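# Load a cartridge into a sealant gun

## Task

Put the cartridge into the sealant gun and seat it all the way forward in the cup of the gun's front ring, with its nozzle poking out through that ring. The plunger rod can only be drawn backward while its small thumb plate, located just behind the handle, is held pushed toward the gun's front. At no point may the gun enter, or travel above, the marked zones around either arm's base. At the end the loaded gun must sit on the table by itself, not on any other object, and stay correct without the robot holding it. Nothing the robot is touching at the end may drop more than about a fingernail's thickness once released. Declare completion with finished_scene, or the task counts as failed.

## Robot and tools

Robot: two 6-joint arms with parallel grippers, named left_arm and right_arm. All positions use one scene frame: origin on the table top midway between the arms, +x out over the table, +z up, left_arm on the +y side (the names do not refer to image sides). Base poses: left_arm (+0.037, +0.360, 0) m, quat_wxyz (+1.000, 0, 0, -0.009); right_arm (-0.018, -0.321, 0) m, quat_wxyz (+0.997, 0, 0, +0.078). Fingers point along the gripper's +z and close along its y; end_effector_position is the pinch point, about 1 cm behind the fingertips.

Joint order (used in every row and every per-joint list): wrist pitch (joint4), shoulder (joint2), wrist roll (joint6), elbow (joint3), wrist yaw (joint5), waist (joint1). Stated ranges in rad: waist -2.618..3.054, shoulder 0..3.142, elbow 0..3.142, wrist pitch -1.571..1.571, wrist yaw -1.571..1.571, wrist roll -2.094..2.094. Real ends may differ by up to 0.036 rad.

Row format: 14 numbers in [-1, 1], always both arms: left_arm's 6 joint values then its opening, then right_arm's 6 joint values then its opening. Joint values are offsets, not poses, scaled so 1.0 equals 1.202 rad (waist), 1.258 (shoulder), 1.238 (elbow), 2.073 (wrist pitch), 2.022 (wrist yaw and roll). Opening is absolute: +1 fully open, -1 closed. Optionally 12 more numbers in 0..1 follow: a position-gain scale per joint, left 6 then right 6, in the joint order above; they persist until rewritten.

execute_actions(actions): a list of actions, each a list of up to 15 rows; each row lasts one 1/30 s step and a short table repeats its final row to fill 15 steps. Offsets in every row of an action are measured from the joint angles at that action's start (for the first action, the angles last reported). An action asking a joint more than 0.036 rad beyond its range is refused for both arms; a malformed action, or a first action failing that check, rejects the whole call. An empty list just returns the current state and images.

move(target, speed, blocking): target is one row as above, offsets taken from the Joint positions in the latest result that printed them. All joints share the same progress fraction, so grippers trace curves; duration is clamped to 0.5..10 s. speed (0.01..2 rad/s, default 0.5) is the top speed of the joint with the longest travel. Moves ignore obstacles and the other arm. With blocking=false the reply comes after 0.5 s; until a result shows the move finished, other moves and actions are refused, so use wait(0) or stop. The result adds a move: line giving the ending (done, off_target, moving, held, fault), limits=held or limits=none, and each arm's joint farthest from target.

wait(seconds 0..10) lets time pass with commands held. stop brakes a running move (it needs stopping room). zoom_image(camera, region=[x0,y0,x1,y1]) enlarges part of the latest image from cam_high, cam_low, cam_left_wrist or cam_right_wrist (each 504x504), region at most 504x504 px. read_manual(section) only returns licence texts. finished_scene(scene) ends the current scene, giving its number; it is irreversible.

Results: a state line per arm with gripper position (m) and quat_wxyz (printed position may be off, more at long reach); Joint positions and Joint velocities per arm in joint order plus finger gap in m (0.094 open); grip_measured on the command scale; Joint targets the joints are currently driven toward; step readings, with HELD marking steps where an arm's command was held back. Other lines: "joint sent to its limit", "joint command not followed" (clearance check altered targets), FAULT, MOTOR HOT (from 75 °C; 90 °C pauses that arm for 10 s, 100 °C drops it), OVER-TEMPERATURE FAULT. Cameras come with pinhole/fisheye calibration (K, distortion, T_world_to_cam), accurate to a few degrees and millimetres; wrist camera poses follow the arm's joints.

Motion behaviour: joint speed is capped; each step's target stays within a lead of the measured angle (0.202 waist, 0.258 shoulder, 0.238 elbow, 0.573 wrist pitch, 0.522 wrist yaw/roll rad), and targets that would shift a gripper over 70 mm are scaled back, so big motions span several actions and unfinished ones must be re-commanded. Friction can leave a joint up to about 0.031 rad short, and smaller commands may not move it. To grasp, command an opening roughly 0.03 below grip_measured (less for a lighter hold); readings may be off by about 1 mm; pad force tops out near 50-62 N, lower on thin parts.

Avoid: the gun entering or passing over the base zones; arms colliding or pressing each other; knocking anything off the table; drops, slips, slams, fast hard contacts or pressing far past contact; long loaded holds that overheat motors. Loose objects may occasionally get nudged. Before finishing, release everything so the gun rests on the table alone, correctly loaded and stable.

Each tool is called after "Emit:" in YAML: its name, and indented under it one key for each argument.

## Session

Emit:
execute_actions:
  actions: []

Scene clock: 0.00 s.
left_arm: end_effector_position=(+0.0981, +0.6836, +0.1422) grip_measured=+1.000 end_effector_quat_wxyz=(-0.136, +0.882, -0.421, -0.164) | right_arm: end_effector_position=(+0.3172, -0.5909, +0.2882) grip_measured=+1.000 end_effector_quat_wxyz=(+0.510, +0.652, +0.326, +0.457)
Joint names: [wrist pitch, shoulder, wrist roll, elbow, wrist yaw, waist]
Joint positions: left_arm=[-0.982  1.489 -0.971  1.218 -0.293  1.251  0.094] | right_arm=[ 0.43   1.318  1.805  0.817 -0.489 -1.024  0.094]
Joint velocities: left_arm=[-0.066  0.017 -0.037 -0.017 -0.037  0.027  0.   ] | right_arm=[-0.051  0.012  0.037  0.002  0.022  0.012  0.   ]
Motor temperatures (°C, as the motors report them): left_arm=[20 20 21 20 20 21] | right_arm=[19 21 20 20 18 18]
Joint targets: left_arm=[-0.982 1.489 -0.971 1.218 -0.293 1.251] | right_arm=[0.430 1.318 1.805 0.817 -0.489 -1.024]
Joint stiffness scale: left_arm=[1. 1. 1. 1. 1. 1.] | right_arm=[1. 1. 1. 1. 1. 1.]

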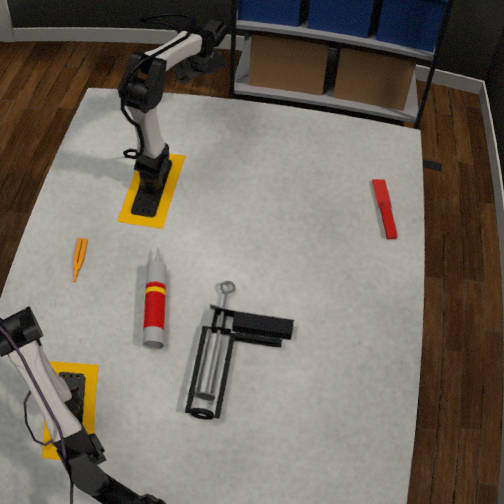

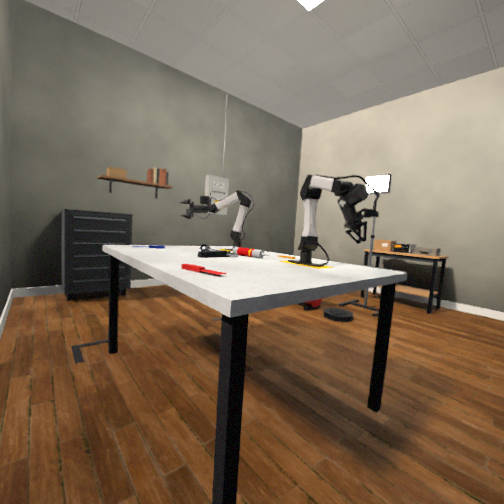

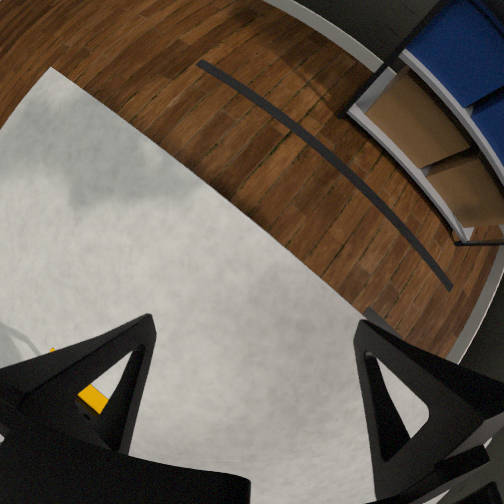

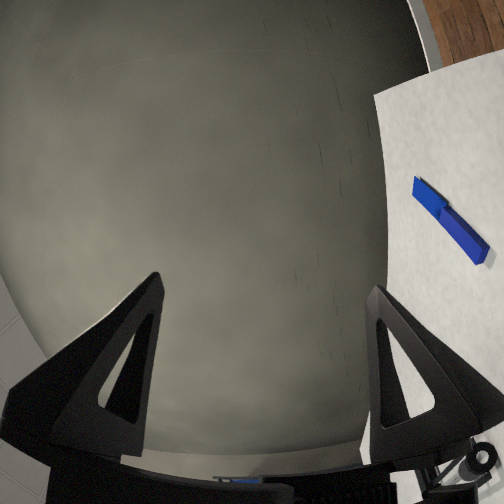

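Emit:
zoom_image:
  camera: "cam_high"
  region: [120, 240, 320, 440]

Region (120, 240, 320, 440) of cam_high's 504x504 image, scaled by 2.520, with more detail than that image has.

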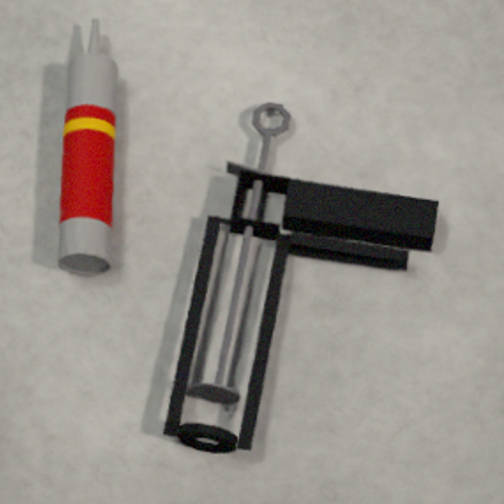

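Emit:
move:
  target: [-0.1,0.2,-0.51,0.3,0.145,-1,1, -0.791,0.398,-0.535,0.737,0.242,1,1]
  speed: 1.0

Emit:
move:
  target: [0,0,0,0,0,-0.4,1, 0,0,0,0,0,0.325,1]
  speed: 0.8

Scene clock: 6.07 s.
left_arm: end_effector_position=(+0.4045, +0.3734, +0.1533) grip_measured=+1.000 end_effector_quat_wxyz=(-0.066, +0.844, -0.525, +0.092) | right_arm: end_effector_position=(+0.3592, -0.1883, +0.1722) grip_measured=+1.000 end_effector_quat_wxyz=(+0.121, +0.193, +0.971, +0.076)
Joint names: [wrist pitch, shoulder, wrist roll, elbow, wrist yaw, waist]
Joint positions: left_arm=[-1.178  1.725 -1.995  1.559 -0.007  0.05   0.094] | right_arm=[-1.193  1.803  0.729  1.712 -0.008  0.177  0.094]
Joint velocities: left_arm=[-0.081  0.002 -0.037  0.012  0.11  -0.002  0.   ] | right_arm=[-0.11   0.007  0.022 -0.012 -0.022 -0.017  0.   ]
Motor temperatures (°C, as the motors report them): left_arm=[21 21 21 21 20 21] | right_arm=[21 22 20 22 18 18]
Joint targets: left_arm=[-1.190 1.741 -2.002 1.590 -0.000 0.049] | right_arm=[-1.209 1.818 0.723 1.729 0.001 0.178]
Joint stiffness scale: left_arm=[1. 1. 1. 1. 1. 1.] | right_arm=[1. 1. 1. 1. 1. 1.]
move: off_target (left_arm); limits=none; left_arm: farthest joint: the elbow, 0.031 radians from its target (0.371 radians at the start); right_arm: farthest joint: the elbow, 0.018 radians from its target (0.912 radians at the start)
camera_calibration (this result's frames):
cam_left_wrist: T_world_to_cam=[[0.879708, 0.444397, 0.16919, -0.544314], [0.312811, -0.808812, 0.497968, 0.137952], [0.358139, -0.385142, -0.850531, 0.234603], [0, 0, 0, 1]] pos_world=[0.351664, 0.443825, 0.222934]
cam_right_wrist: T_world_to_cam=[[-0.29113, -0.931143, -0.219583, -0.0235948], [-0.847683, 0.144674, 0.510396, 0.26753], [-0.443483, 0.334728, -0.831432, 0.472627], [0, 0, 0, 1]] pos_world=[0.429514, -0.218876, 0.25123]

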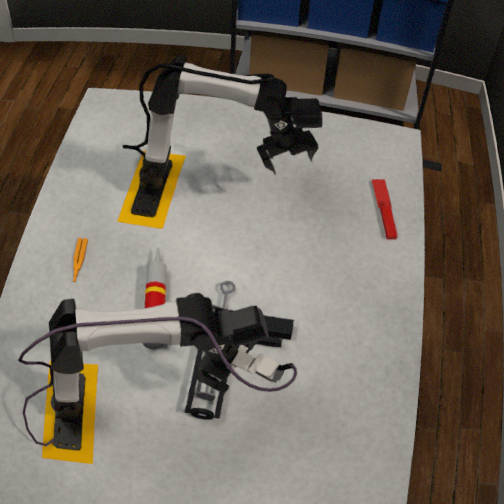

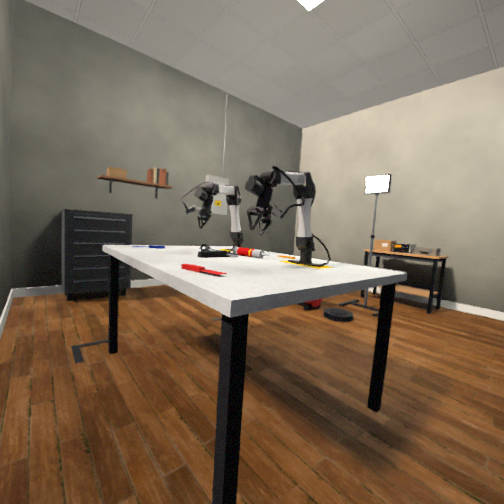

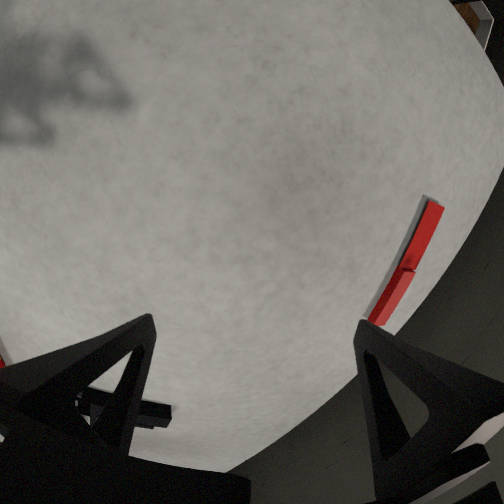

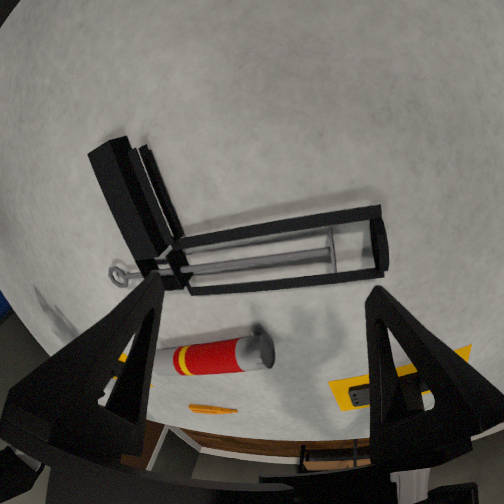

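Scene clock: 7.10 s.
left_arm: end_effector_position=(+0.3686, +0.2013, +0.1533) grip_measured=+1.000 end_effector_quat_wxyz=(-0.041, +0.694, -0.711, +0.105) | right_arm: end_effector_position=(+0.2807, -0.0551, +0.1722) grip_measured=+1.000 end_effector_quat_wxyz=(+0.105, +0.002, +0.990, +0.098)
Joint names: [wrist pitch, shoulder, wrist roll, elbow, wrist yaw, waist]
Joint positions: left_arm=[-1.178  1.725 -1.995  1.559 -0.005 -0.432  0.094] | right_arm=[-1.193  1.803  0.729  1.712 -0.007  0.567  0.094]
Joint velocities: left_arm=[ 0.022  0.012 -0.081 -0.012  0.051 -0.002  0.   ] | right_arm=[ 0.007  0.007  0.037 -0.012 -0.007  0.007  0.   ]
Motor temperatures (°C, as the motors report them): left_arm=[21 21 21 21 20 21] | right_arm=[21 22 20 22 18 18]
Joint targets: left_arm=[-1.178 1.725 -1.995 1.559 -0.007 -0.431] | right_arm=[-1.193 1.803 0.729 1.712 -0.008 0.568]
Joint stiffness scale: left_arm=[1. 1. 1. 1. 1. 1.] | right_arm=[1. 1. 1. 1. 1. 1.]
move: done; limits=none; left_arm: farthest joint: the waist, 0.002 radians from its target (0.481 radians at the start); right_arm: farthest joint: the wrist yaw, 0.001 radians from its target (0.000 radians at the start)
camera_calibration (this result's frames):
cam_left_wrist: T_world_to_cam=[[0.98558, -0.0146931, 0.168572, -0.382737], [-0.0982145, -0.860911, 0.499185, 0.171834], [0.137791, -0.508543, -0.84994, 0.287177], [0, 0, 0, 1]] pos_world=[0.354524, 0.288352, 0.222825]
cam_right_wrist: T_world_to_cam=[[0.0844047, -0.972194, -0.218435, -0.0302735], [-0.839633, -0.187437, 0.509788, 0.161276], [-0.536556, 0.140377, -0.832107, 0.408762], [0, 0, 0, 1]] pos_world=[0.357291, -0.0565836, 0.251304]

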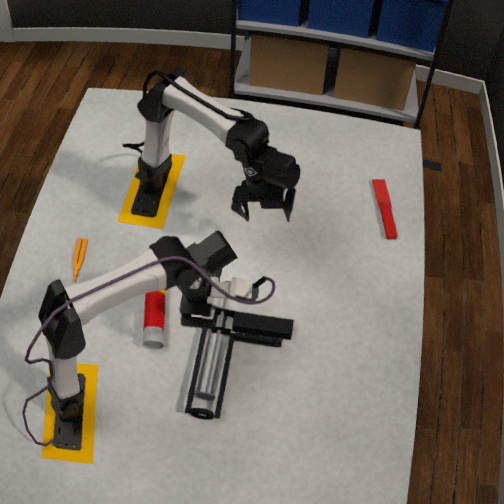

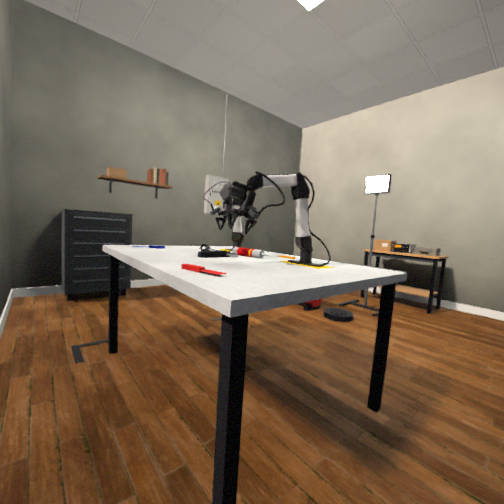

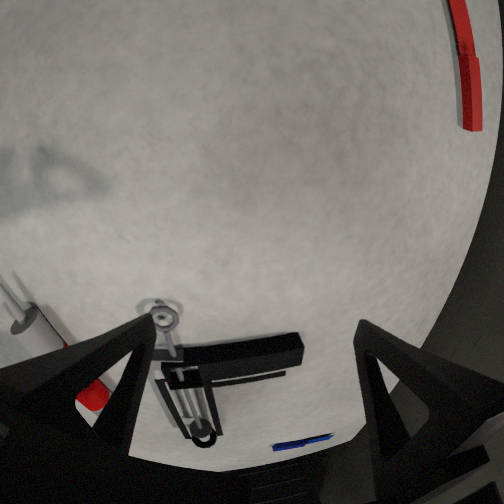

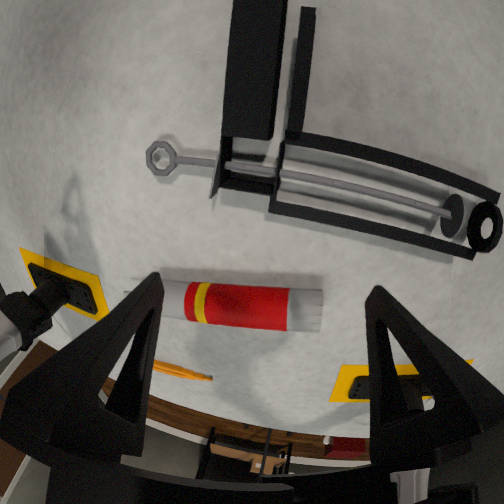

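Emit:
zoom_image:
  camera: "cam_right_wrist"
  region: [140, 100, 340, 240]

Emit:
zoom_image:
  camera: "cam_left_wrist"
  region: [130, 290, 310, 450]

Region (140, 100, 340, 240) of cam_right_wrist's 504x504 image, scaled by 2.520, with more detail than that image has; it fills the top 353 rows of this view, and the rest is white.

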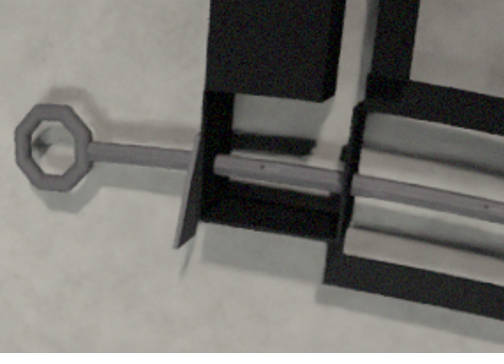

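Region (130, 290, 310, 450) of cam_left_wrist's 504x504 image, scaled by 2.800, with more detail than that image has.

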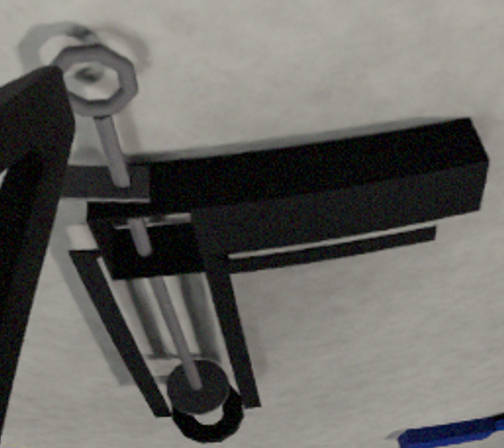

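Emit:
move:
  target: [0,0,0,0,0,0,1, -0.138,0.445,0.05,0.444,0,0.087,-0.3]
  speed: 0.5

Scene clock: 12.03 s.
left_arm: end_effector_position=(+0.3686, +0.2013, +0.1533) grip_measured=+1.000 end_effector_quat_wxyz=(-0.041, +0.694, -0.711, +0.105) | right_arm: end_effector_position=(+0.2918, +0.0135, +0.0867) grip_measured=-0.298 end_effector_quat_wxyz=(-0.004, +0.001, +1.000, +0.001)
Joint names: [wrist pitch, shoulder, wrist roll, elbow, wrist yaw, waist]
Joint positions: left_arm=[-1.178  1.725 -1.995  1.559 -0.005 -0.432  0.094] | right_arm=[-1.464  2.356  0.824  2.245 -0.007  0.664  0.033]
Joint velocities: left_arm=[-0.037 -0.012 -0.051 -0.002 -0.037 -0.017  0.   ] | right_arm=[-0.022  0.017  0.051  0.012 -0.037  0.007 -0.001]
Motor temperatures (°C, as the motors report them): left_arm=[21 22 21 22 20 21] | right_arm=[21 23 20 23 18 18]
Joint targets: left_arm=[-1.178 1.725 -1.995 1.559 -0.005 -0.432] | right_arm=[-1.479 2.363 0.830 2.262 -0.007 0.672]
Joint stiffness scale: left_arm=[1. 1. 1. 1. 1. 1.] | right_arm=[1. 1. 1. 1. 1. 1.]
move: done; limits=none; left_arm: farthest joint: the waist, 0.000 radians from its target (0.000 radians at the start); right_arm: farthest joint: the elbow, 0.017 radians from its target (0.550 radians at the start)
camera_calibration (this result's frames):
cam_left_wrist: T_world_to_cam=[[0.98558, -0.0146931, 0.168572, -0.382737], [-0.0982145, -0.860911, 0.499185, 0.171834], [0.137791, -0.508543, -0.84994, 0.287177], [0, 0, 0, 1]] pos_world=[0.354524, 0.288352, 0.222825]
cam_right_wrist: T_world_to_cam=[[0.0576319, -0.99747, -0.0416178, 0.00969048], [-0.70585, -0.0701924, 0.704875, 0.169489], [-0.706013, -0.0112473, -0.70811, 0.374697], [0, 0, 0, 1]] pos_world=[0.383616, 0.0257772, 0.146261]

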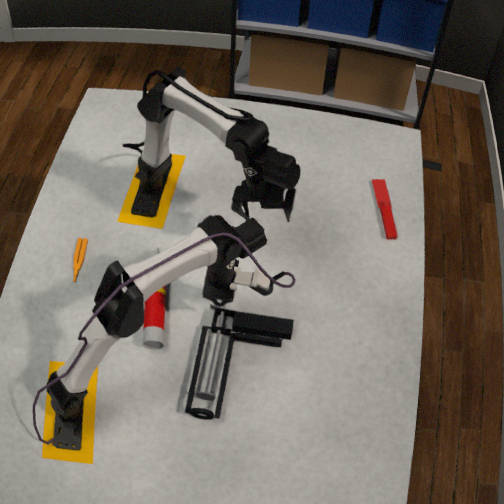

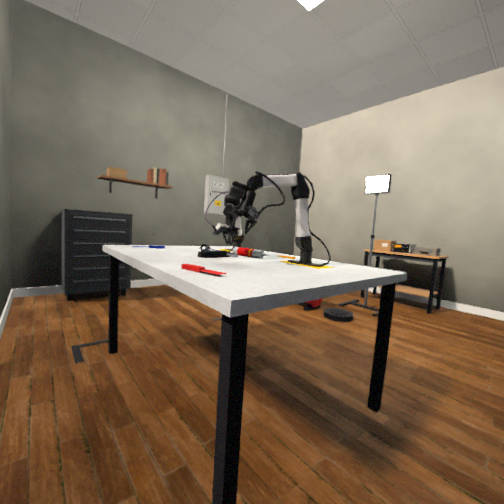

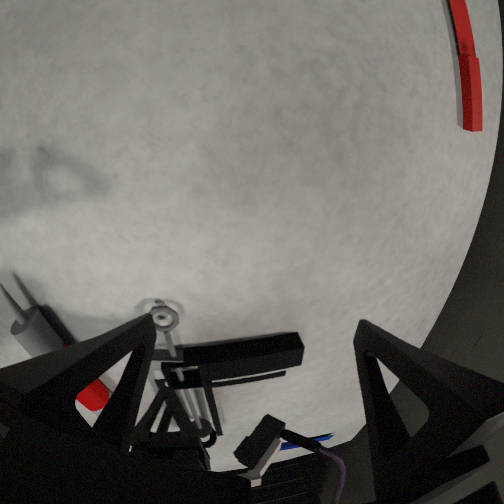

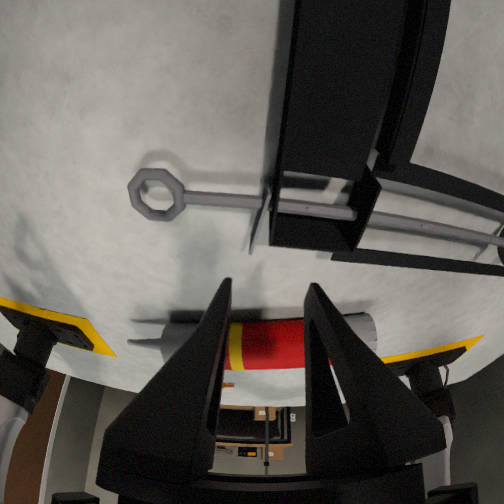

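Emit:
move:
  target: [0,0,0,0,0,0,1, 0.066,0.004,0,-0.105,0,-0.015,-0.3]
  speed: 0.2

Scene clock: 14.00 s.
left_arm: end_effector_position=(+0.3686, +0.2013, +0.1533) grip_measured=+1.000 end_effector_quat_wxyz=(-0.041, +0.694, -0.711, +0.105) | right_arm: end_effector_position=(+0.2986, +0.0146, +0.0586) grip_measured=-0.298 end_effector_quat_wxyz=(+0.001, +0.006, +1.000, +0.006)
Joint names: [wrist pitch, shoulder, wrist roll, elbow, wrist yaw, waist]
Joint positions: left_arm=[-1.178  1.725 -1.995  1.559 -0.005 -0.432  0.094] | right_arm=[-1.338  2.356  0.824  2.133 -0.007  0.655  0.033]
Joint velocities: left_arm=[ 0.022 -0.002  0.066 -0.012  0.037  0.017  0.   ] | right_arm=[-0.007  0.007 -0.022 -0.002  0.007 -0.012  0.001]
Motor temperatures (°C, as the motors report them): left_arm=[21 22 21 22 20 21] | right_arm=[20 24 20 23 18 18]
Joint targets: left_arm=[-1.178 1.725 -1.995 1.559 -0.005 -0.432] | right_arm=[-1.327 2.361 0.824 2.115 -0.007 0.646]
Joint stiffness scale: left_arm=[1. 1. 1. 1. 1. 1.] | right_arm=[1. 1. 1. 1. 1. 1.]
move: done; limits=none; left_arm: farthest joint: the waist, 0.000 radians from its target (0.000 radians at the start); right_arm: farthest joint: the elbow, 0.018 radians from its target (0.130 radians at the start)
camera_calibration (this result's frames):
cam_left_wrist: T_world_to_cam=[[0.98558, -0.0146931, 0.168572, -0.382737], [-0.0982145, -0.860911, 0.499185, 0.171834], [0.137791, -0.508543, -0.84994, 0.287177], [0, 0, 0, 1]] pos_world=[0.354524, 0.288352, 0.222825]
cam_right_wrist: T_world_to_cam=[[0.0489355, -0.997494, -0.0510986, 0.0123696], [-0.71309, -0.0707138, 0.697497, 0.19676], [-0.699362, 0.00230556, -0.714764, 0.357811], [0, 0, 0, 1]] pos_world=[0.389942, 0.0254272, 0.119143]

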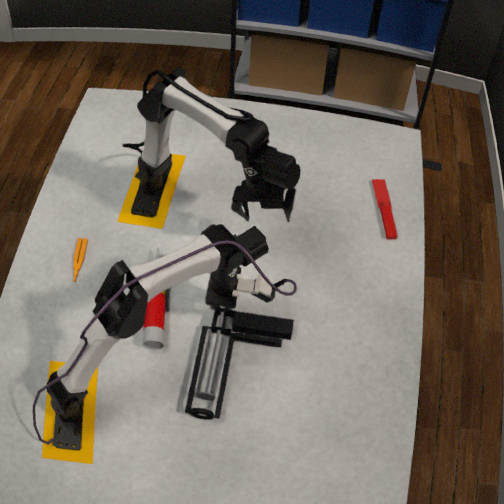

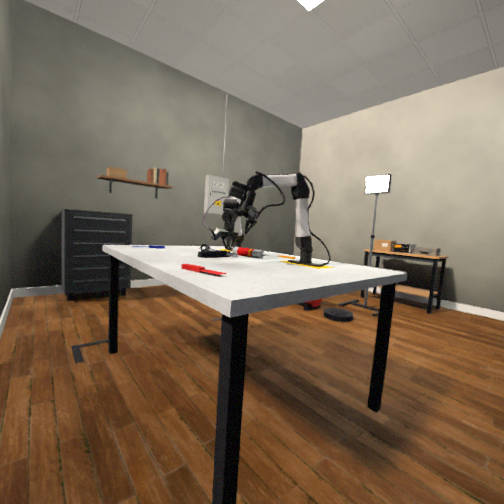

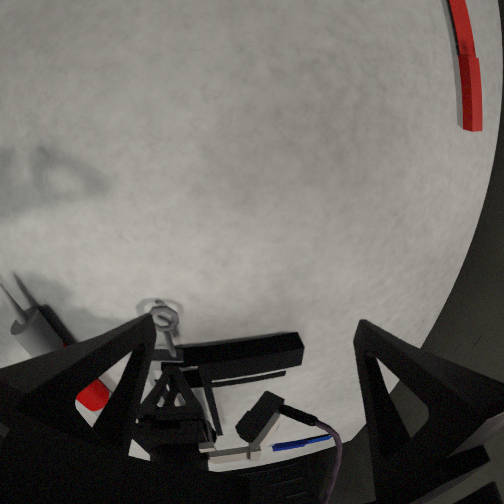

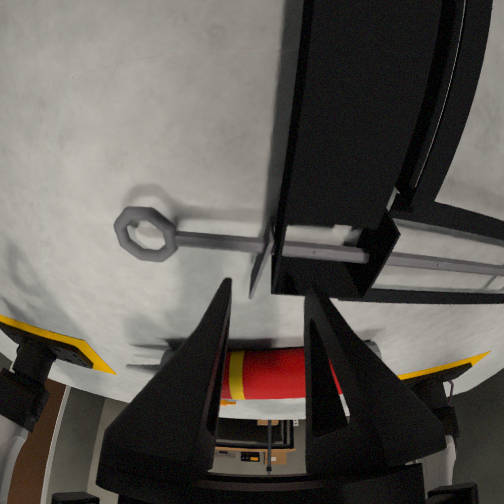

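Emit:
move:
  target: [0,0,0,0,0,0,1, 0.034,0.004,0,-0.072,0,0,-0.3]
  speed: 0.1

Scene clock: 16.00 s.
left_arm: end_effector_position=(+0.3686, +0.2013, +0.1533) grip_measured=+1.000 end_effector_quat_wxyz=(-0.041, +0.694, -0.711, +0.105) | right_arm: end_effector_position=(+0.2963, +0.0123, +0.0408) grip_measured=-0.298 end_effector_quat_wxyz=(-0.003, +0.006, +1.000, +0.001)
Joint names: [wrist pitch, shoulder, wrist roll, elbow, wrist yaw, waist]
Joint positions: left_arm=[-1.178  1.725 -1.995  1.559 -0.005 -0.432  0.094] | right_arm=[-1.279  2.356  0.824  2.062 -0.007  0.655  0.033]
Joint velocities: left_arm=[ 0.007  0.012 -0.007  0.027  0.037  0.007  0.   ] | right_arm=[-0.007  0.012 -0.051 -0.002 -0.007  0.012  0.001]
Motor temperatures (°C, as the motors report them): left_arm=[21 23 21 22 20 21] | right_arm=[20 25 20 23 18 18]
Joint targets: left_arm=[-1.178 1.725 -1.995 1.559 -0.005 -0.432] | right_arm=[-1.268 2.361 0.824 2.044 -0.007 0.655]
Joint stiffness scale: left_arm=[1. 1. 1. 1. 1. 1.] | right_arm=[1. 1. 1. 1. 1. 1.]
move: done; limits=none; left_arm: farthest joint: the waist, 0.000 radians from its target (0.000 radians at the start); right_arm: farthest joint: the elbow, 0.019 radians from its target (0.089 radians at the start)
camera_calibration (this result's frames):
cam_left_wrist: T_world_to_cam=[[0.98558, -0.0146931, 0.168572, -0.382737], [-0.0982145, -0.860911, 0.499185, 0.171834], [0.137791, -0.508543, -0.84994, 0.287177], [0, 0, 0, 1]] pos_world=[0.354524, 0.288352, 0.222825]
cam_right_wrist: T_world_to_cam=[[0.0485529, -0.997897, -0.0429351, 0.00901463], [-0.707388, -0.064702, 0.703858, 0.205404], [-0.705156, -0.00380255, -0.709042, 0.345093], [0, 0, 0, 1]] pos_world=[0.388207, 0.0235979, 0.100497]

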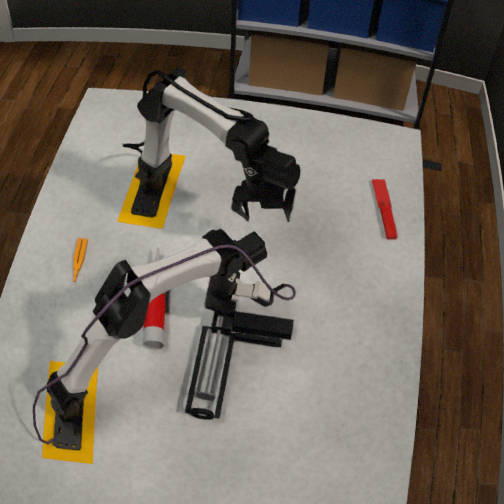

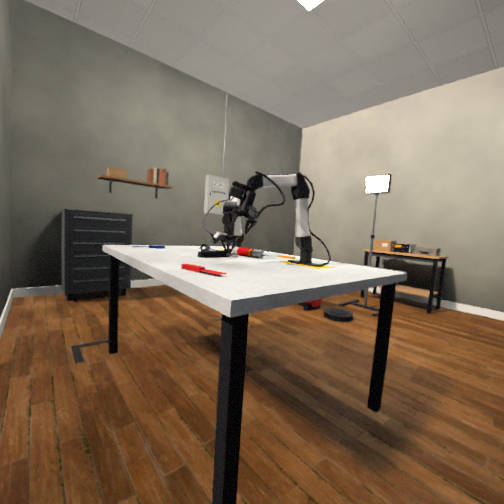

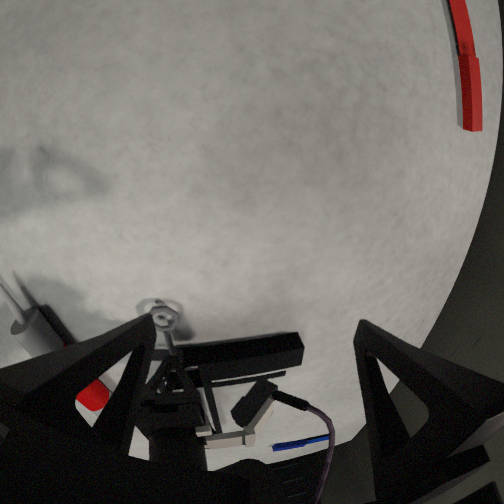

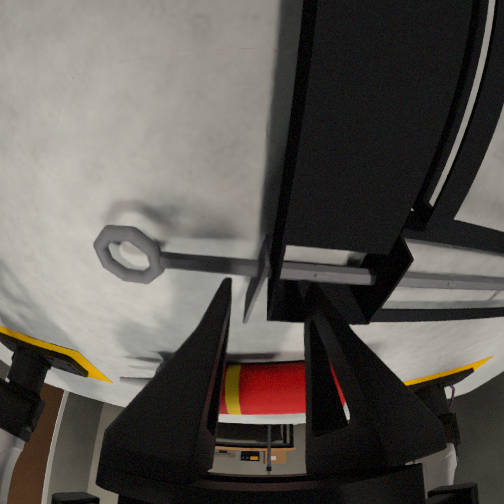

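Try closing.

Emit:
move:
  target: [0,0,0,0,0,0,1, 0,0,0,0,0,0,-1]

Scene clock: 16.90 s.
left_arm: end_effector_position=(+0.3686, +0.2013, +0.1533) grip_measured=+1.000 end_effector_quat_wxyz=(-0.041, +0.694, -0.711, +0.105) | right_arm: end_effector_position=(+0.2964, +0.0118, +0.0408) grip_measured=-0.974 end_effector_quat_wxyz=(-0.003, +0.006, +1.000, +0.000)
Joint names: [wrist pitch, shoulder, wrist roll, elbow, wrist yaw, waist]
Joint positions: left_arm=[-1.178  1.725 -1.995  1.559 -0.005 -0.432  0.094] | right_arm=[-1.281  2.356  0.824  2.062 -0.004  0.655  0.001]
Joint velocities: left_arm=[ 0.037  0.002 -0.11  -0.027  0.007 -0.002  0.   ] | right_arm=[-0.007 -0.002  0.037 -0.007 -0.007 -0.022 -0.   ]
Motor temperatures (°C, as the motors report them): left_arm=[21 23 21 22 20 21] | right_arm=[20 26 20 24 18 18]
Joint targets: left_arm=[-1.178 1.725 -1.995 1.559 -0.005 -0.432] | right_arm=[-1.279 2.356 0.824 2.062 -0.007 0.655]
Joint stiffness scale: left_arm=[1. 1. 1. 1. 1. 1.] | right_arm=[1. 1. 1. 1. 1. 1.]
move: done; limits=none; left_arm: farthest joint: the waist, 0.000 radians from its target (0.000 radians at the start); right_arm: farthest joint: the wrist yaw, 0.003 radians from its target (0.000 radians at the start)
camera_calibration (this result's frames):
cam_left_wrist: T_world_to_cam=[[0.98558, -0.0146931, 0.168572, -0.382737], [-0.0982145, -0.860911, 0.499185, 0.171834], [0.137791, -0.508543, -0.84994, 0.287177], [0, 0, 0, 1]] pos_world=[0.354524, 0.288352, 0.222825]
cam_right_wrist: T_world_to_cam=[[0.048596, -0.997997, -0.0404921, 0.00842492], [-0.708002, -0.0630141, 0.703394, 0.20562], [-0.704537, -0.0055136, -0.709646, 0.345016], [0, 0, 0, 1]] pos_world=[0.388246, 0.0232673, 0.100549]

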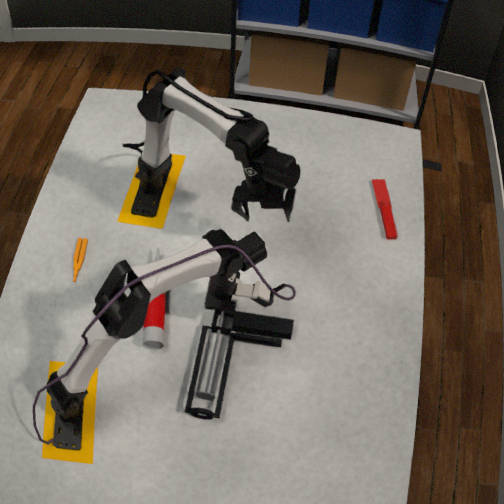

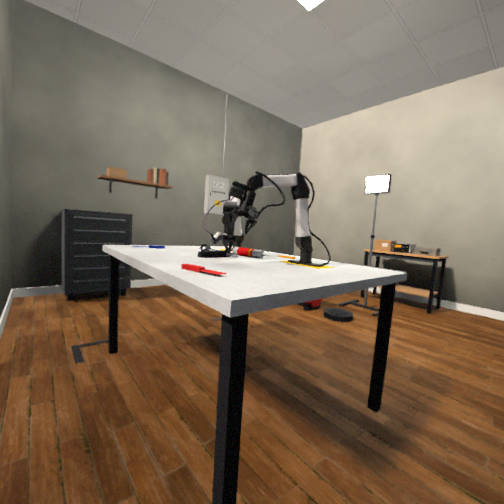

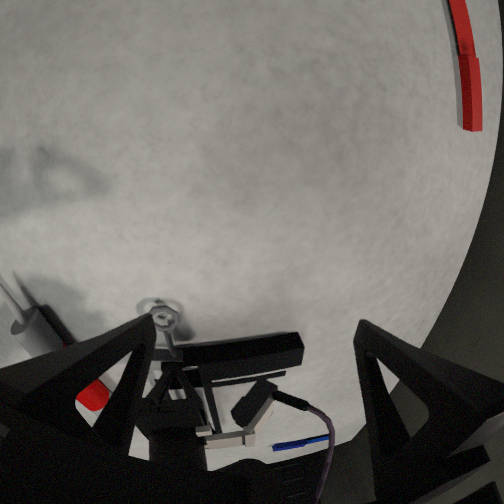

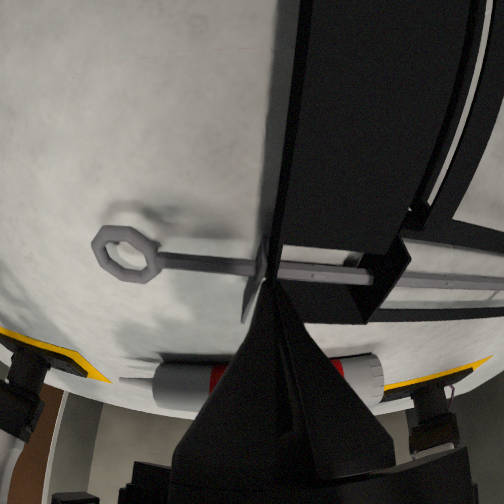

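Caught only the wall, above the plate. Lower ~6 mm.

Emit:
move:
  target: [0,0,0,0,0,0,1, 0,0,0,0,0,0,-0.4]

Emit:
move:
  target: [0,0,0,0,0,0,1, 0.017,0.004,0,-0.036,0,0,-0.4]
  speed: 0.06

Emit:
move:
  target: [0,0,0,0,0,0,1, 0,0,0,0,0,0,-1]

Scene clock: 18.03 s.
left_arm: end_effector_position=(+0.3686, +0.2013, +0.1533) grip_measured=+1.000 end_effector_quat_wxyz=(-0.041, +0.694, -0.711, +0.105) | right_arm: end_effector_position=(+0.2964, +0.0118, +0.0408) grip_measured=-0.402 end_effector_quat_wxyz=(-0.003, +0.006, +1.000, +0.000)
Joint names: [wrist pitch, shoulder, wrist roll, elbow, wrist yaw, waist]
Joint positions: left_arm=[-1.178  1.725 -1.995  1.559 -0.005 -0.432  0.094] | right_arm=[-1.281  2.356  0.824  2.062 -0.004  0.655  0.028]
Joint velocities: left_arm=[-0.066  0.002  0.007  0.017 -0.037  0.017  0.   ] | right_arm=[-0.007  0.007 -0.007 -0.007  0.066 -0.032  0.   ]
Motor temperatures (°C, as the motors report them): left_arm=[21 23 21 22 20 21] | right_arm=[20 26 20 24 18 18]
Joint targets: left_arm=[-1.178 1.725 -1.995 1.559 -0.005 -0.432] | right_arm=[-1.281 2.356 0.824 2.062 -0.004 0.655]
Joint stiffness scale: left_arm=[1. 1. 1. 1. 1. 1.] | right_arm=[1. 1. 1. 1. 1. 1.]
move: done; limits=none; left_arm: farthest joint: the waist, 0.000 radians from its target (0.000 radians at the start); right_arm: farthest joint: the waist, 0.000 radians from its target (0.000 radians at the start)
camera_calibration (this result's frames):
cam_left_wrist: T_world_to_cam=[[0.98558, -0.0146931, 0.168572, -0.382737], [-0.0982145, -0.860911, 0.499185, 0.171834], [0.137791, -0.508543, -0.84994, 0.287177], [0, 0, 0, 1]] pos_world=[0.354524, 0.288352, 0.222825]
cam_right_wrist: T_world_to_cam=[[0.048596, -0.997997, -0.0404921, 0.00842492], [-0.708002, -0.0630141, 0.703394, 0.20562], [-0.704537, -0.0055136, -0.709646, 0.345016], [0, 0, 0, 1]] pos_world=[0.388246, 0.0232673, 0.100549]

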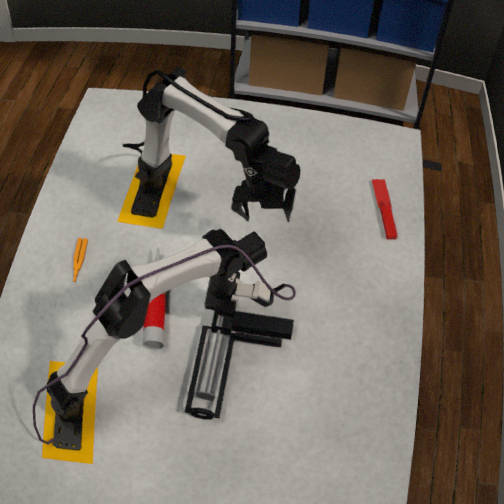

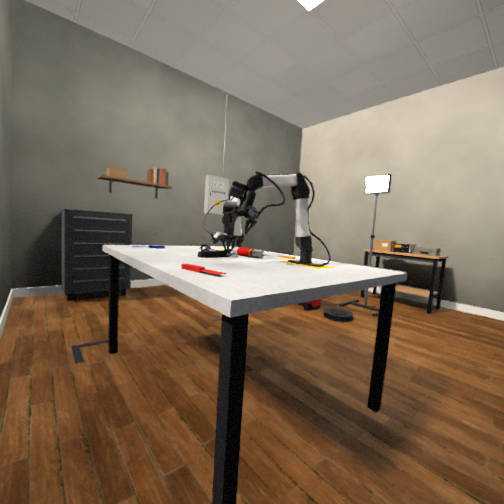

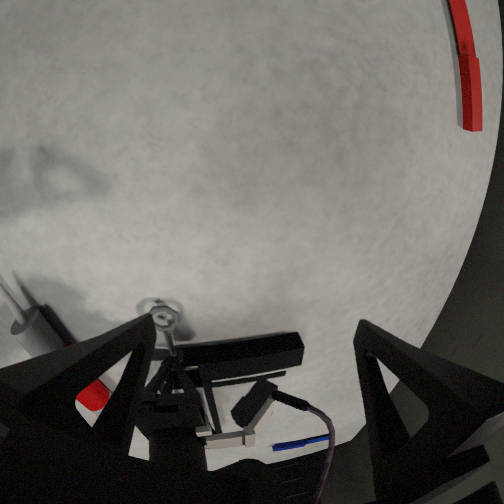

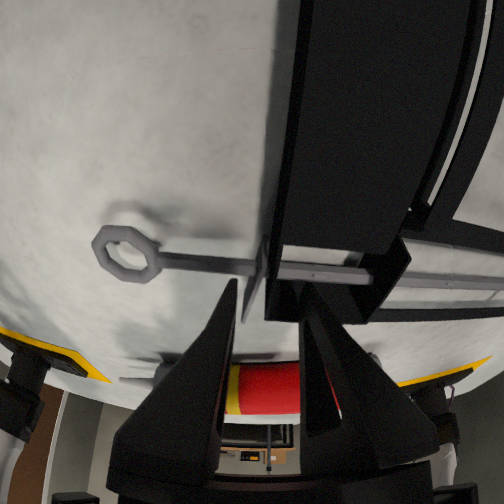

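Scene clock: 19.10 s.
left_arm: end_effector_position=(+0.3686, +0.2013, +0.1533) grip_measured=+1.000 end_effector_quat_wxyz=(-0.041, +0.694, -0.711, +0.105) | right_arm: end_effector_position=(+0.2957, +0.0110, +0.0349) grip_measured=-0.402 end_effector_quat_wxyz=(-0.004, +0.006, +1.000, -0.001)
Joint names: [wrist pitch, shoulder, wrist roll, elbow, wrist yaw, waist]
Joint positions: left_arm=[-1.178  1.725 -1.995  1.559 -0.005 -0.432  0.094] | right_arm=[-1.26   2.356  0.824  2.039 -0.004  0.655  0.028]
Joint velocities: left_arm=[-0.007 -0.007 -0.037  0.017 -0.007  0.007  0.   ] | right_arm=[-0.007  0.007 -0.007  0.007  0.037 -0.012 -0.001]
Motor temperatures (°C, as the motors report them): left_arm=[21 23 21 23 20 21] | right_arm=[20 27 20 24 18 18]
Joint targets: left_arm=[-1.178 1.725 -1.995 1.559 -0.005 -0.432] | right_arm=[-1.245 2.361 0.824 2.018 -0.004 0.655]
Joint stiffness scale: left_arm=[1. 1. 1. 1. 1. 1.] | right_arm=[1. 1. 1. 1. 1. 1.]
move: off_target (right_arm); limits=none; left_arm: farthest joint: the waist, 0.000 radians from its target (0.000 radians at the start); right_arm: farthest joint: the elbow, 0.021 radians from its target (0.045 radians at the start)
camera_calibration (this result's frames):
cam_left_wrist: T_world_to_cam=[[0.98558, -0.0146931, 0.168572, -0.382737], [-0.0982145, -0.860911, 0.499185, 0.171834], [0.137791, -0.508543, -0.84994, 0.287177], [0, 0, 0, 1]] pos_world=[0.354524, 0.288352, 0.222825]
cam_right_wrist: T_world_to_cam=[[0.0485233, -0.998074, -0.0386478, 0.00741956], [-0.706708, -0.06165, 0.704814, 0.2088], [-0.70584, -0.0068872, -0.708338, 0.340637], [0, 0, 0, 1]] pos_world=[0.387636, 0.0226238, 0.0944078]

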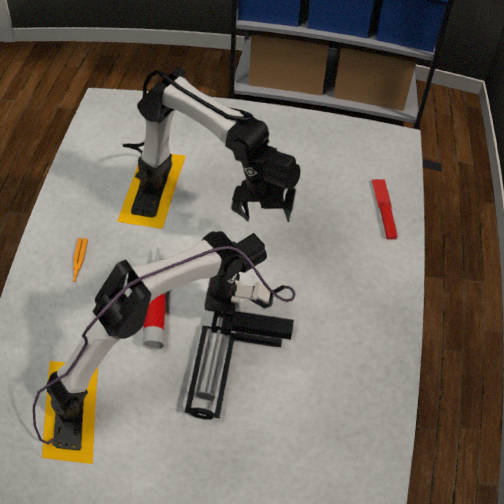

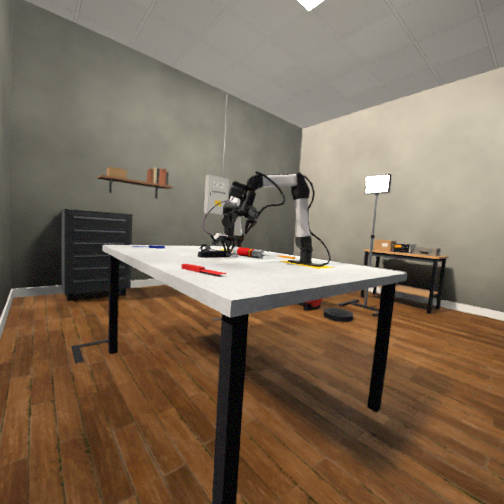

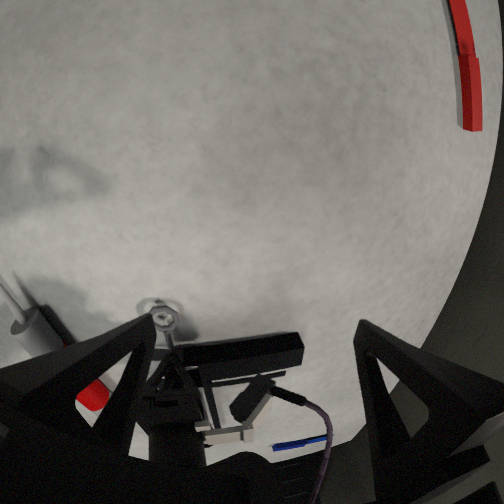

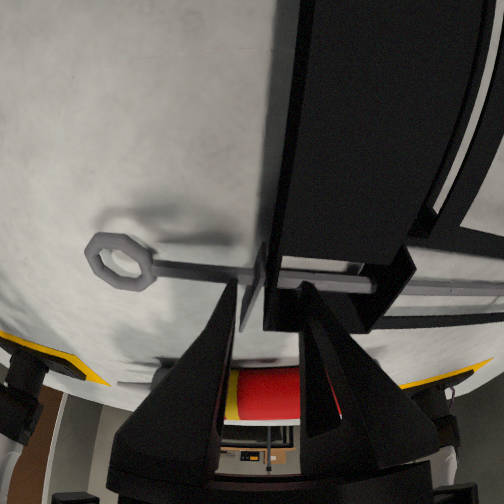

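Scene clock: 19.60 s.
left_arm: end_effector_position=(+0.3686, +0.2013, +0.1533) grip_measured=+1.000 end_effector_quat_wxyz=(-0.041, +0.694, -0.711, +0.105) | right_arm: end_effector_position=(+0.2960, +0.0117, +0.0349) grip_measured=-0.905 end_effector_quat_wxyz=(-0.003, +0.005, +1.000, +0.001)
Joint names: [wrist pitch, shoulder, wrist roll, elbow, wrist yaw, waist]
Joint positions: left_arm=[-1.178  1.725 -1.995  1.559 -0.005 -0.432  0.094] | right_arm=[-1.257  2.356  0.821  2.039 -0.006  0.655  0.004]
Joint velocities: left_arm=[-0.007 -0.007 -0.007 -0.032 -0.022 -0.007  0.   ] | right_arm=[-0.081  0.002 -0.022 -0.002  0.007  0.012  0.   ]
Motor temperatures (°C, as the motors report them): left_arm=[21 23 21 23 20 21] | right_arm=[20 27 20 24 18 18]
Joint targets: left_arm=[-1.178 1.725 -1.995 1.559 -0.005 -0.432] | right_arm=[-1.260 2.356 0.824 2.039 -0.004 0.655]
Joint stiffness scale: left_arm=[1. 1. 1. 1. 1. 1.] | right_arm=[1. 1. 1. 1. 1. 1.]
move: done; limits=none; left_arm: farthest joint: the waist, 0.000 radians from its target (0.000 radians at the start); right_arm: farthest joint: the wrist pitch, 0.003 radians from its target (0.000 radians at the start)
camera_calibration (this result's frames):
cam_left_wrist: T_world_to_cam=[[0.98558, -0.0146931, 0.168572, -0.382737], [-0.0982145, -0.860911, 0.499185, 0.171834], [0.137791, -0.508543, -0.84994, 0.287177], [0, 0, 0, 1]] pos_world=[0.354524, 0.288352, 0.222825]
cam_right_wrist: T_world_to_cam=[[0.05121, -0.997821, -0.0416117, 0.00736756], [-0.707053, -0.0656503, 0.704106, 0.2092], [-0.705304, -0.00663563, -0.708874, 0.340682], [0, 0, 0, 1]] pos_world=[0.387823, 0.0233462, 0.0945081]

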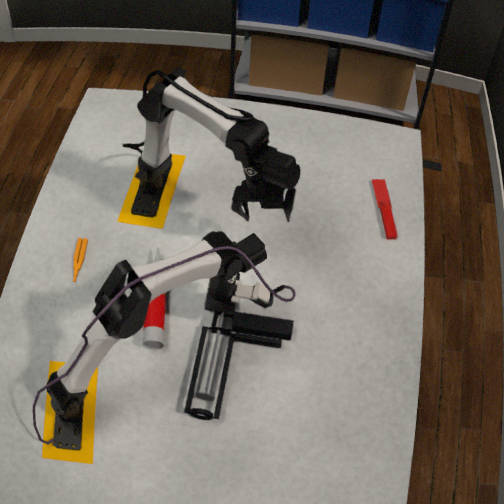

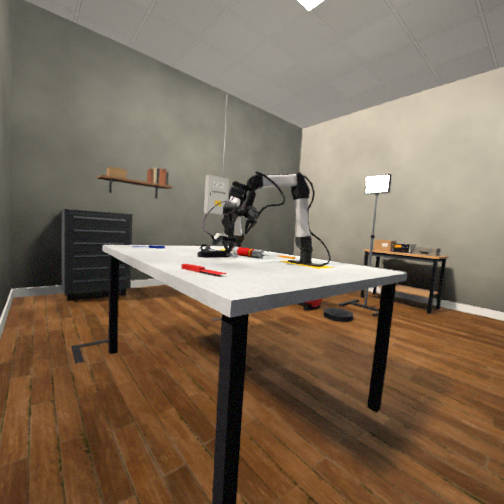

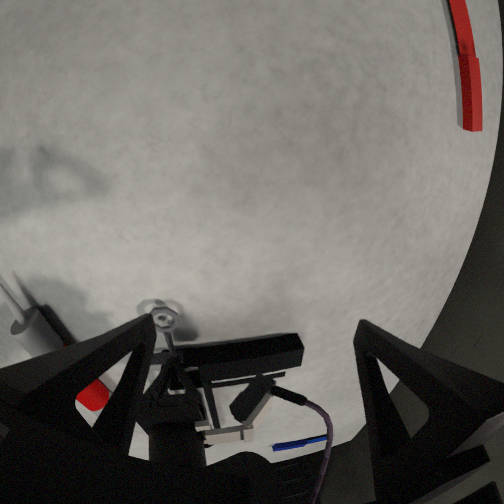

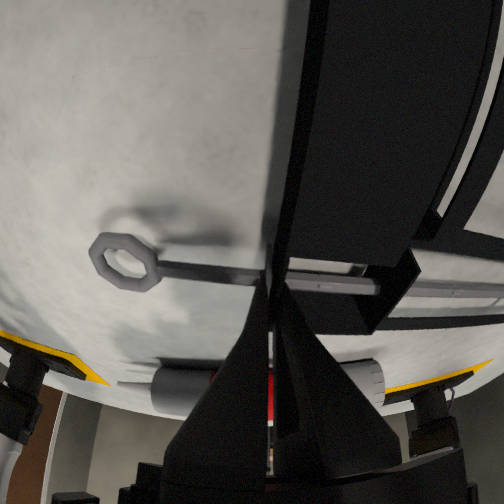

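Emit:
move:
  target: [0.207,0.03,-0.03,-0.325,0.153,-0.16,0.1, 0,0,0,0,0,0,-1]
  speed: 0.3

Scene clock: 23.17 s.
left_arm: end_effector_position=(+0.3116, +0.1257, +0.0736) grip_measured=+0.103 end_effector_quat_wxyz=(-0.082, -0.641, +0.753, -0.127) | right_arm: end_effector_position=(+0.2960, +0.0117, +0.0349) grip_measured=-0.905 end_effector_quat_wxyz=(-0.003, +0.005, +1.000, +0.001)
Joint names: [wrist pitch, shoulder, wrist roll, elbow, wrist yaw, waist]
Joint positions: left_arm=[-0.869  1.742 -2.035  1.247  0.225 -0.584  0.052] | right_arm=[-1.257  2.356  0.821  2.039 -0.006  0.655  0.004]
Joint velocities: left_arm=[-0.051  0.002  0.022 -0.007 -0.066  0.002 -0.001] | right_arm=[-0.022  0.022 -0.022 -0.002 -0.007 -0.007 -0.   ]
Motor temperatures (°C, as the motors report them): left_arm=[21 23 21 23 20 21] | right_arm=[20 29 20 24 18 18]
Joint targets: left_arm=[-0.867 1.741 -2.035 1.250 0.223 -0.581] | right_arm=[-1.257 2.356 0.821 2.039 -0.006 0.655]
Joint stiffness scale: left_arm=[1. 1. 1. 1. 1. 1.] | right_arm=[1. 1. 1. 1. 1. 1.]
move: held (left_arm); limits=held; held on 13 of 51 steps (left_arm), including the last (left_arm); left_arm: farthest joint: the wrist pitch, 0.121 radians from its target (0.429 radians at the start); right_arm: farthest joint: the waist, 0.000 radians from its target (0.000 radians at the start)
joint command not followed: on one or more control steps a check withheld the commanded joint targets of the left arm, and it was not sent them on those steps. On the call's last step the targets were still withheld.
cause: the commanded joint targets would bring a part of the robot too close to another arm (this arm's wrist (the part past the wrist pitch) and the other arm's wrist (the part past the wrist pitch)); next, command targets that bring no part of the robot closer to that arm.
camera_calibration (this result's frames):
cam_left_wrist: T_world_to_cam=[[0.986911, -0.153984, 0.0479107, -0.288258], [-0.146251, -0.729436, 0.668232, 0.126896], [-0.0679492, -0.666493, -0.742408, 0.264886], [0, 0, 0, 1]] pos_world=[0.321042, 0.22472, 0.125668]
cam_right_wrist: T_world_to_cam=[[0.0515907, -0.997801, -0.0416142, 0.00725475], [-0.707029, -0.0659218, 0.704106, 0.209196], [-0.705301, -0.00690286, -0.708875, 0.340684], [0, 0, 0, 1]] pos_world=[0.387818, 0.0233811, 0.0945082]

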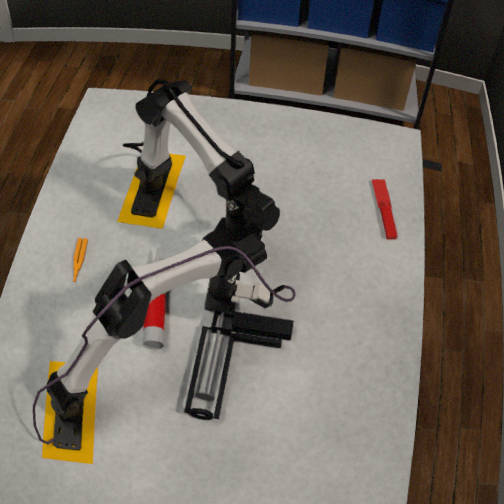

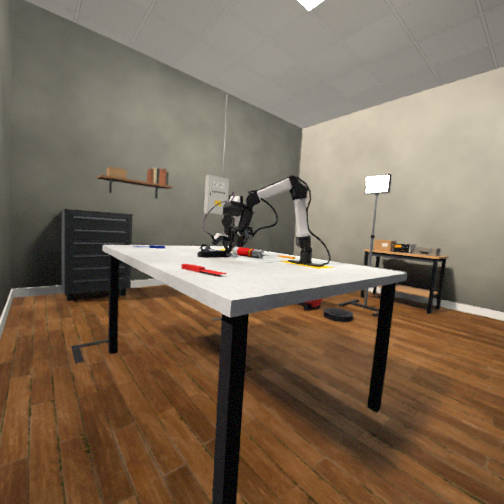

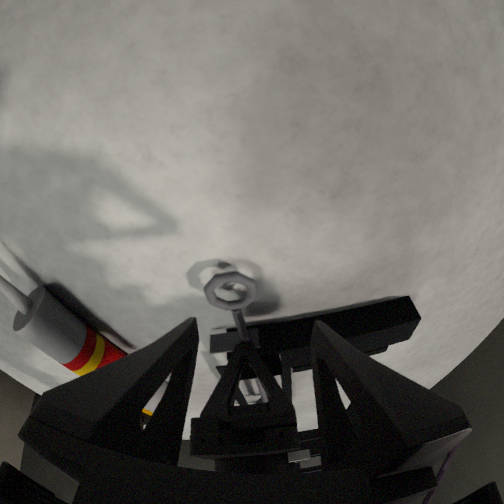

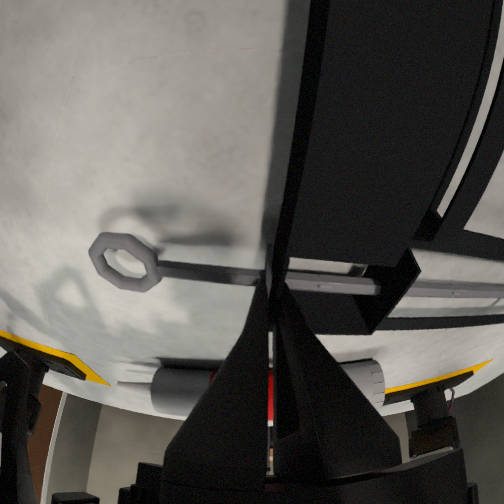

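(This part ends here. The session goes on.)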